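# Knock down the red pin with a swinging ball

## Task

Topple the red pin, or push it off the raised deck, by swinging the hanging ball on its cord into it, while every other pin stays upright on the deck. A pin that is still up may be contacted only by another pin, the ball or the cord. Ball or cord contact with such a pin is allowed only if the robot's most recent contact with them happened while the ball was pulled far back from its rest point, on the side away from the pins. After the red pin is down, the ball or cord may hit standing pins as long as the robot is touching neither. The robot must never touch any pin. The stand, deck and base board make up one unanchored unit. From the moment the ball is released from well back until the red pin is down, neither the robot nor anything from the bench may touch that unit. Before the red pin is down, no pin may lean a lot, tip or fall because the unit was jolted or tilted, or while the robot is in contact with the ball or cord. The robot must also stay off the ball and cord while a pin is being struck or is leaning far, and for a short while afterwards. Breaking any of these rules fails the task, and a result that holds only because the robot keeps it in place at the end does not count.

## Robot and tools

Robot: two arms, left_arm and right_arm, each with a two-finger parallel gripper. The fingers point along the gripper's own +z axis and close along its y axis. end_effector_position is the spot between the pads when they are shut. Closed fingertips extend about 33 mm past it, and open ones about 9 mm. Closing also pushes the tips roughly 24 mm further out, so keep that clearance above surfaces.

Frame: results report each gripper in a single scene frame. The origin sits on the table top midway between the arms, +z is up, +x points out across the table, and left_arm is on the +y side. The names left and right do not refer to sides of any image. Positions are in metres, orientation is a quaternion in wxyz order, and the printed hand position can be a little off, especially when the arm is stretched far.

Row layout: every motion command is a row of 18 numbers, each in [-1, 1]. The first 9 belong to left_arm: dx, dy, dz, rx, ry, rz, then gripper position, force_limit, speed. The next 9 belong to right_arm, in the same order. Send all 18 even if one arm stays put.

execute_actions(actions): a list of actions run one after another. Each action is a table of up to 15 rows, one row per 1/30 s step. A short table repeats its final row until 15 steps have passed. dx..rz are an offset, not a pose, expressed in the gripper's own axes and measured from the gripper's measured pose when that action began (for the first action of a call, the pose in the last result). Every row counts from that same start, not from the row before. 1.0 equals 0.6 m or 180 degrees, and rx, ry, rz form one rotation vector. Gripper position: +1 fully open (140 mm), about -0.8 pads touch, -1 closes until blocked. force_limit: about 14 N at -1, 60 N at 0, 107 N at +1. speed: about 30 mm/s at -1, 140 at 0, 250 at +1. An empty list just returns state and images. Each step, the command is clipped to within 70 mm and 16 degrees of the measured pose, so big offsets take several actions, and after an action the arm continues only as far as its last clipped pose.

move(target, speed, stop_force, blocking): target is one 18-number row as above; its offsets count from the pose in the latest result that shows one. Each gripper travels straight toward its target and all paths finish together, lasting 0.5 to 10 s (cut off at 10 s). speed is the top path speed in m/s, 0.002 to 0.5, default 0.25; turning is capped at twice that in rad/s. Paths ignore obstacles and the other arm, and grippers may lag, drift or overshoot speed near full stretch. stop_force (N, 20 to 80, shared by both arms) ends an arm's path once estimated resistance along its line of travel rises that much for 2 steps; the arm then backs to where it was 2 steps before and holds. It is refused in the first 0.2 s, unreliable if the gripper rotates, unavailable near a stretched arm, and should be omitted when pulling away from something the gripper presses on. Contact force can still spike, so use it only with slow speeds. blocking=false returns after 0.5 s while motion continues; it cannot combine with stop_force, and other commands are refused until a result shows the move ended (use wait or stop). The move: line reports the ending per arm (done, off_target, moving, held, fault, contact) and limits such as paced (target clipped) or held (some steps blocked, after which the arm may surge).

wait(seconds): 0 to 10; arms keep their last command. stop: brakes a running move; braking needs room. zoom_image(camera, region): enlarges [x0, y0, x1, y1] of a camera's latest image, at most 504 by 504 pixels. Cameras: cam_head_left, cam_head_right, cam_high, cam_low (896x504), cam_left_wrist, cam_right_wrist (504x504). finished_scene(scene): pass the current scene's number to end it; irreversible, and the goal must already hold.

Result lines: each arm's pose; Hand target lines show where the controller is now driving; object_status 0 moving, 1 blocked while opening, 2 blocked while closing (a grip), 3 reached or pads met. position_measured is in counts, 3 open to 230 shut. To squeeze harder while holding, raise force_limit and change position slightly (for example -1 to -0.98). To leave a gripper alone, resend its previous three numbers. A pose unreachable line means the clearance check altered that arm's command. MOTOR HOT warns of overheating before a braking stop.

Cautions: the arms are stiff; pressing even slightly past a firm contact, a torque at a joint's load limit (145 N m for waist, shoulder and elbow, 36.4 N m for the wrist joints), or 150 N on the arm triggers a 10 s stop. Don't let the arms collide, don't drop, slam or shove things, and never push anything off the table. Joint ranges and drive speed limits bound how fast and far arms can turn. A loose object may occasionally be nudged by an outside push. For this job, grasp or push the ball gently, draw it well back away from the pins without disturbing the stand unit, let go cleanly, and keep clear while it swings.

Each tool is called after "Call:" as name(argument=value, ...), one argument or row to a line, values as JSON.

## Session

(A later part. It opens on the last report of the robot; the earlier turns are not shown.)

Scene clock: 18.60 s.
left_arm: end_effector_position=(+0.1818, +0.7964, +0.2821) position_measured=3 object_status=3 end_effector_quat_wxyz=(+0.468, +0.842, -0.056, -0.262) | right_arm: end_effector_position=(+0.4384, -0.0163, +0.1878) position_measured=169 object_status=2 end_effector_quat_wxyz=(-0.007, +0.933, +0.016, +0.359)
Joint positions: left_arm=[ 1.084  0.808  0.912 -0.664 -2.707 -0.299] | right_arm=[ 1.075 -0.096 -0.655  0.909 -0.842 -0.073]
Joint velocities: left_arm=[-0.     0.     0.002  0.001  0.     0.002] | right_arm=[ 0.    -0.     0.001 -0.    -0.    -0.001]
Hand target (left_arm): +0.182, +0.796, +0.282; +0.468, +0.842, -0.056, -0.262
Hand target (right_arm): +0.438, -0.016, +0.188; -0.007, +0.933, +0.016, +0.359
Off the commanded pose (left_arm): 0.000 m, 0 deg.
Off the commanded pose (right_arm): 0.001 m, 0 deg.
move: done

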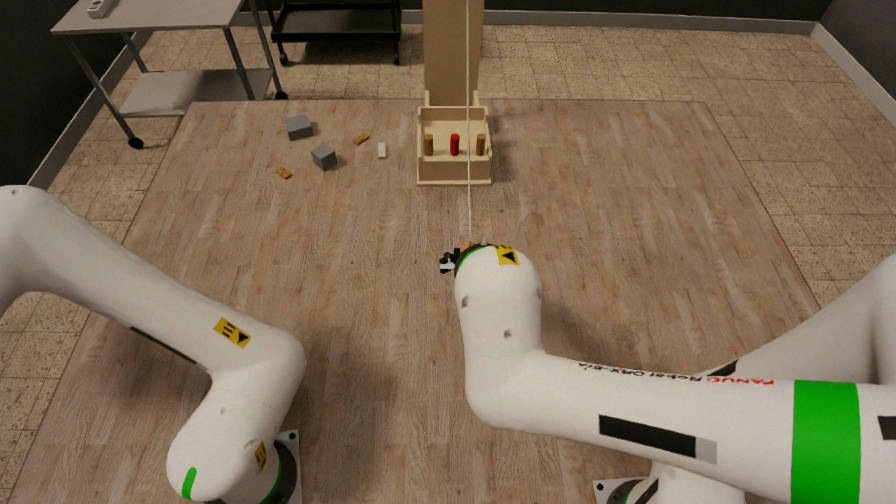

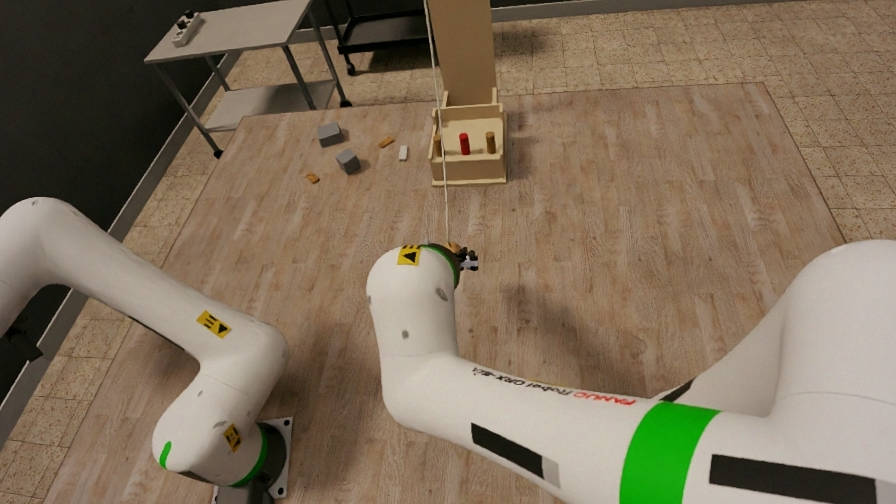

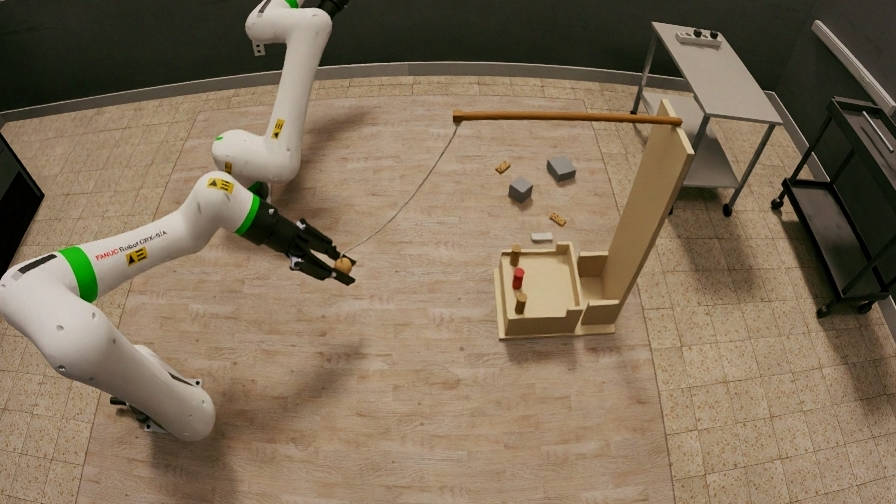

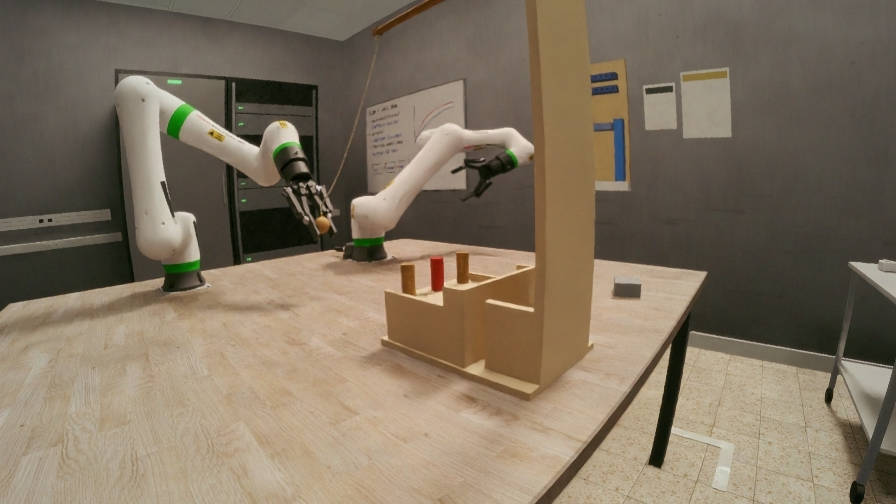

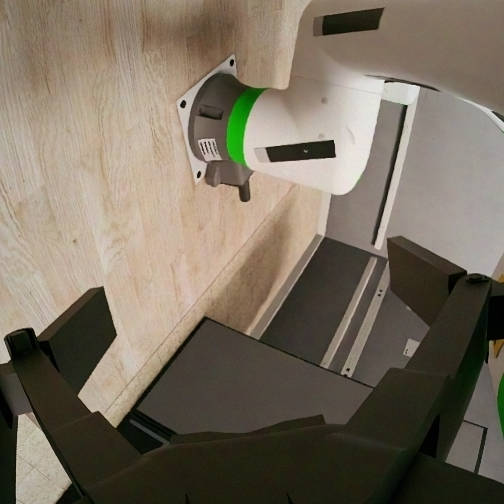

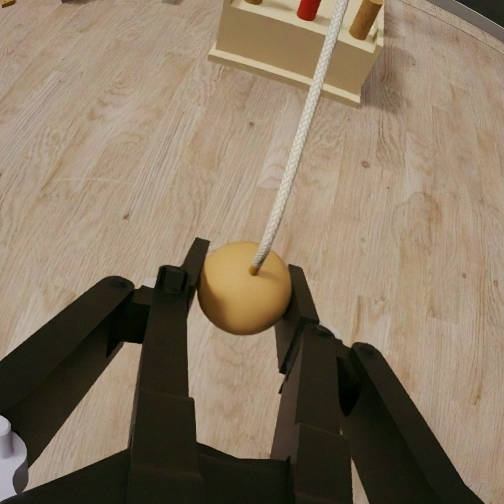

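Call:
execute_actions(
  actions=[
    [[0,0,0,0,0,0,1,0,0,-0.01,-0.008,0,0,0,0,-1,-0.5,0]],
    [[0,0,0,0,0,0,1,0,0,0,0,0,0,0,0,-1,-0.5,0]],
    [[0,0,0,0,0,0,1,0,0,0,0,0,0,0,0,1,0,1]],
    [[0,0,0,0,0,0,1,0,0,-0.03,0,-0.1,0,0,0,1,0,1]],
  ],
)

Call:
wait(
  seconds=4,
)

Scene clock: 24.30 s.
left_arm: end_effector_position=(+0.1818, +0.7964, +0.2821) position_measured=3 object_status=3 end_effector_quat_wxyz=(+0.468, +0.842, -0.056, -0.262) | right_arm: end_effector_position=(+0.3801, -0.0136, +0.2163) position_measured=3 object_status=3 end_effector_quat_wxyz=(-0.007, +0.933, +0.016, +0.359)
Joint positions: left_arm=[ 1.084  0.808  0.912 -0.664 -2.707 -0.299] | right_arm=[ 1.246 -0.2   -0.665  0.843 -1.016 -0.103]
Joint velocities: left_arm=[ 0.     0.    -0.    -0.001 -0.    -0.   ] | right_arm=[ 0.002 -0.001 -0.     0.    -0.004 -0.002]
Hand target (left_arm): +0.182, +0.796, +0.282; +0.468, +0.842, -0.056, -0.262
Hand target (right_arm): +0.380, -0.014, +0.216; -0.007, +0.933, +0.016, +0.359
Off the commanded pose (left_arm): 0.000 m, 0 deg.
Off the commanded pose (right_arm): 0.000 m, 0 deg.

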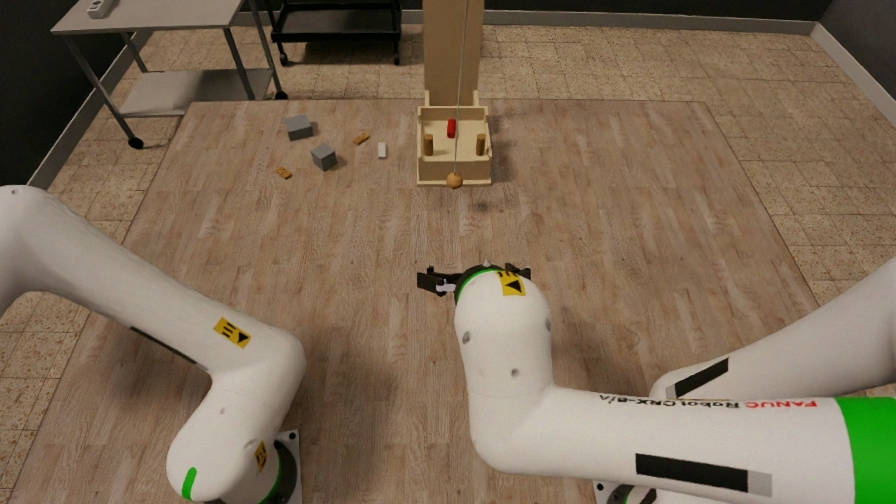

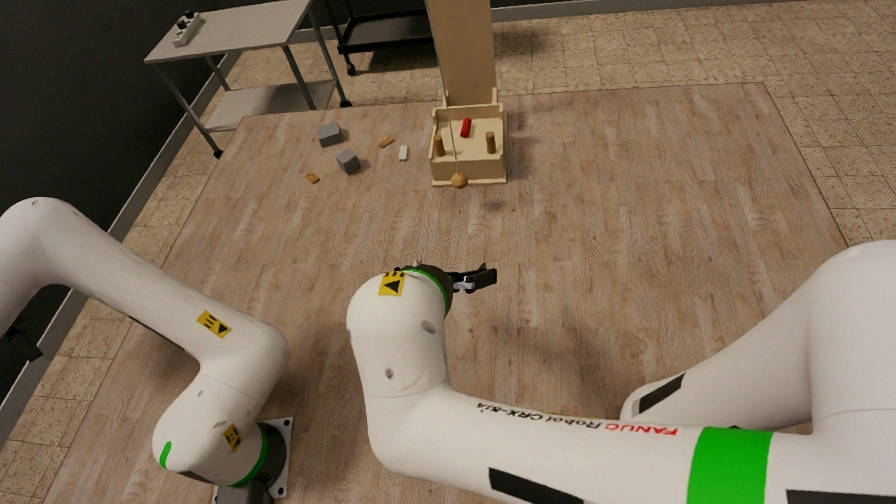

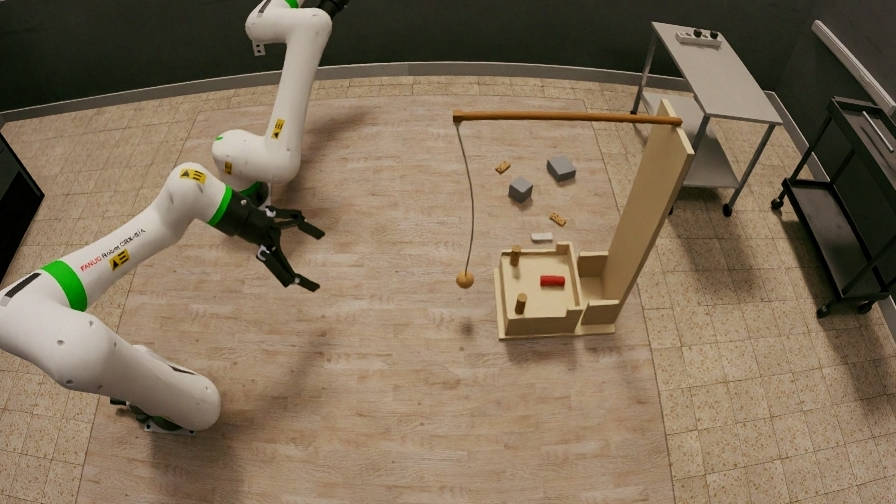

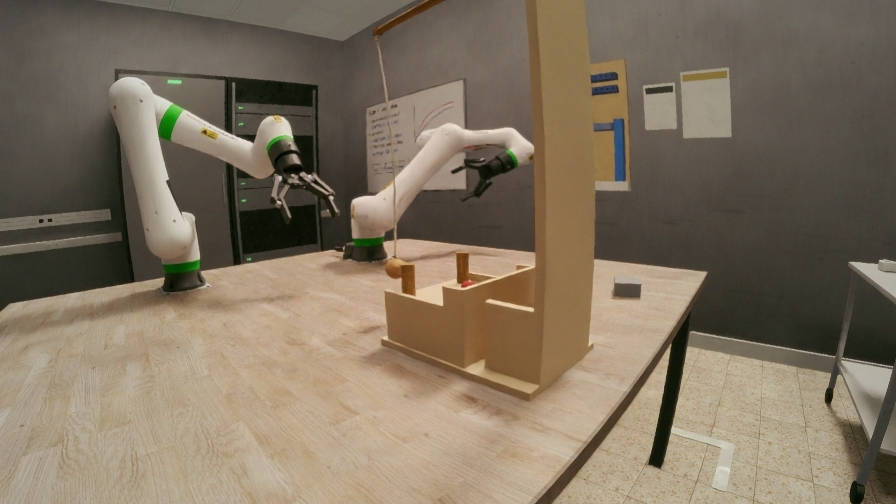

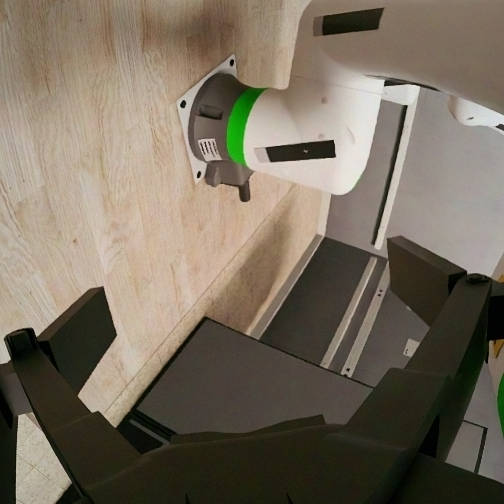

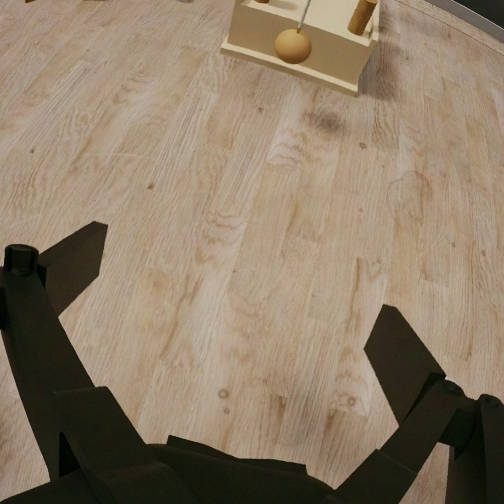

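Scene clock: 28.30 s.
left_arm: end_effector_position=(+0.1818, +0.7964, +0.2821) position_measured=3 object_status=3 end_effector_quat_wxyz=(+0.468, +0.842, -0.056, -0.262) | right_arm: end_effector_position=(+0.3801, -0.0136, +0.2164) position_measured=3 object_status=3 end_effector_quat_wxyz=(-0.007, +0.933, +0.016, +0.359)
Joint positions: left_arm=[ 1.084  0.808  0.912 -0.664 -2.707 -0.299] | right_arm=[ 1.246 -0.201 -0.665  0.843 -1.016 -0.103]
Joint velocities: left_arm=[ 0.    -0.     0.     0.001  0.001  0.   ] | right_arm=[ 0.    -0.001 -0.001 -0.001  0.     0.002]
Hand target (left_arm): +0.182, +0.796, +0.282; +0.468, +0.842, -0.056, -0.262
Hand target (right_arm): +0.380, -0.014, +0.216; -0.007, +0.933, +0.016, +0.359
Off the commanded pose (left_arm): 0.000 m, 0 deg.
Off the commanded pose (right_arm): 0.000 m, 0 deg.
wait: 4.00 s; at rest by 0.17 s

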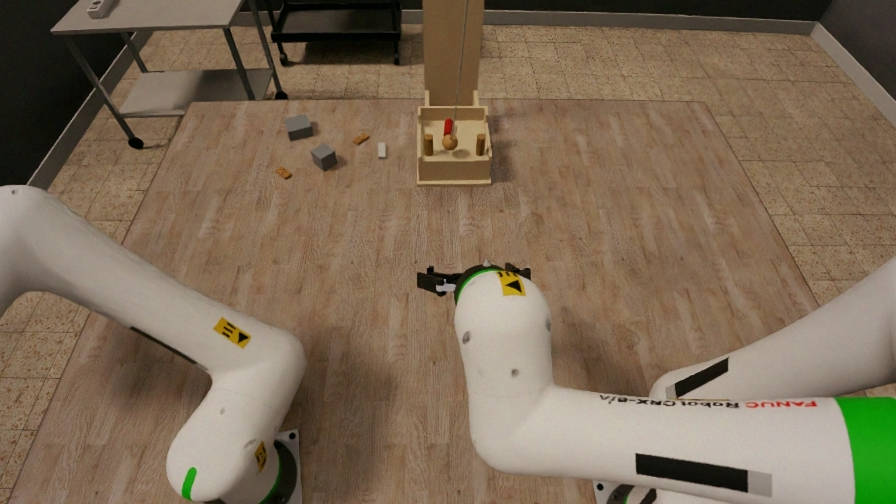

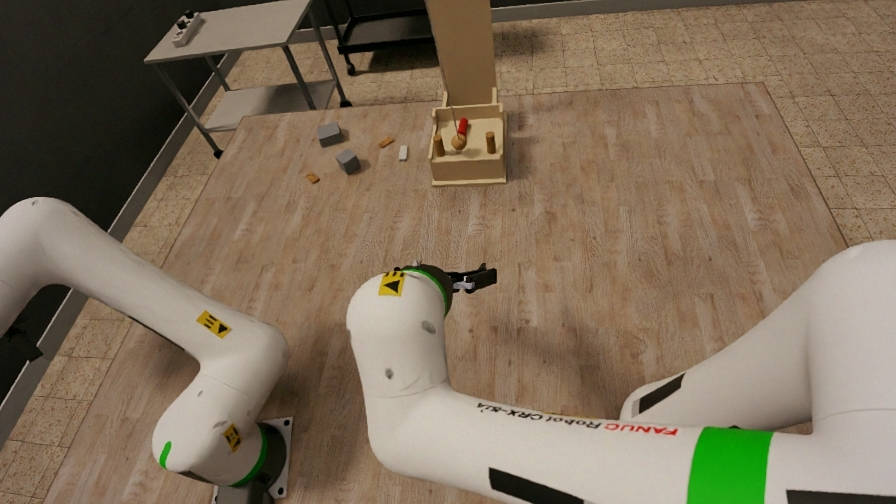

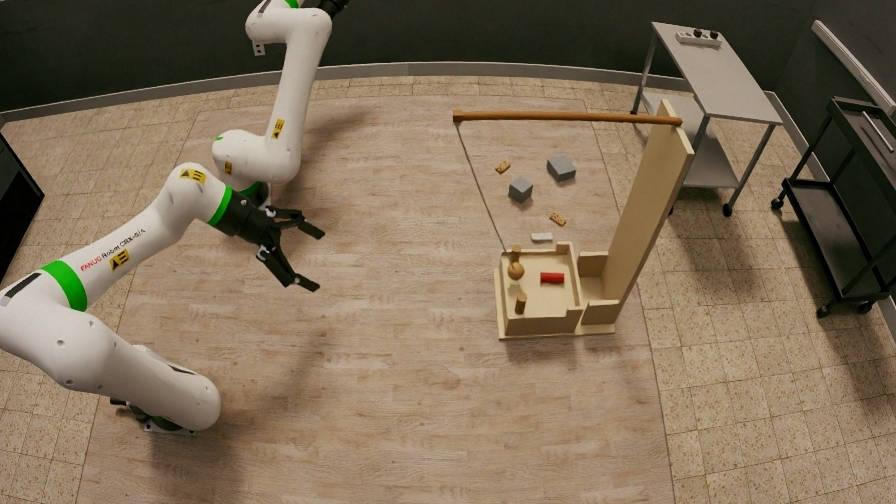

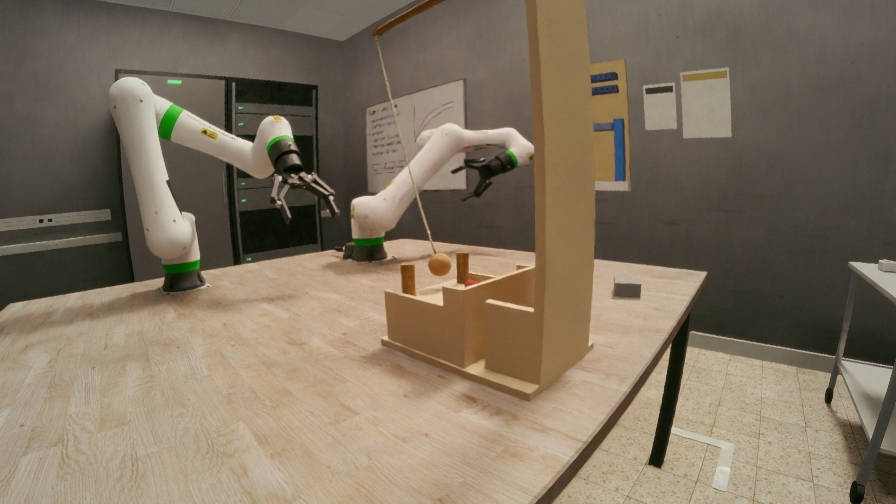

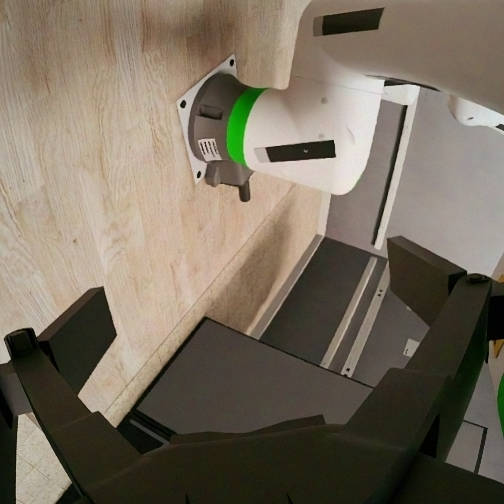

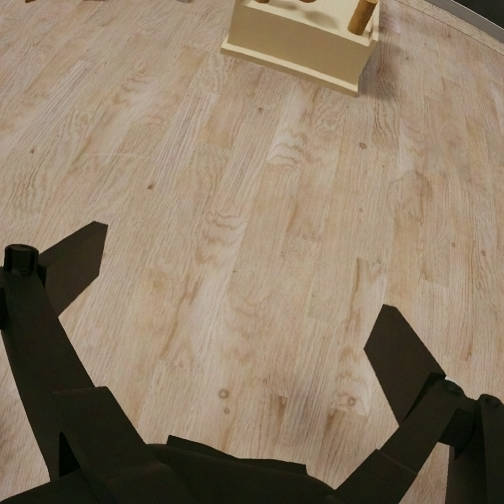

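Call:
finished_scene(
  scene=2,
)

The scene is finished: the task was done.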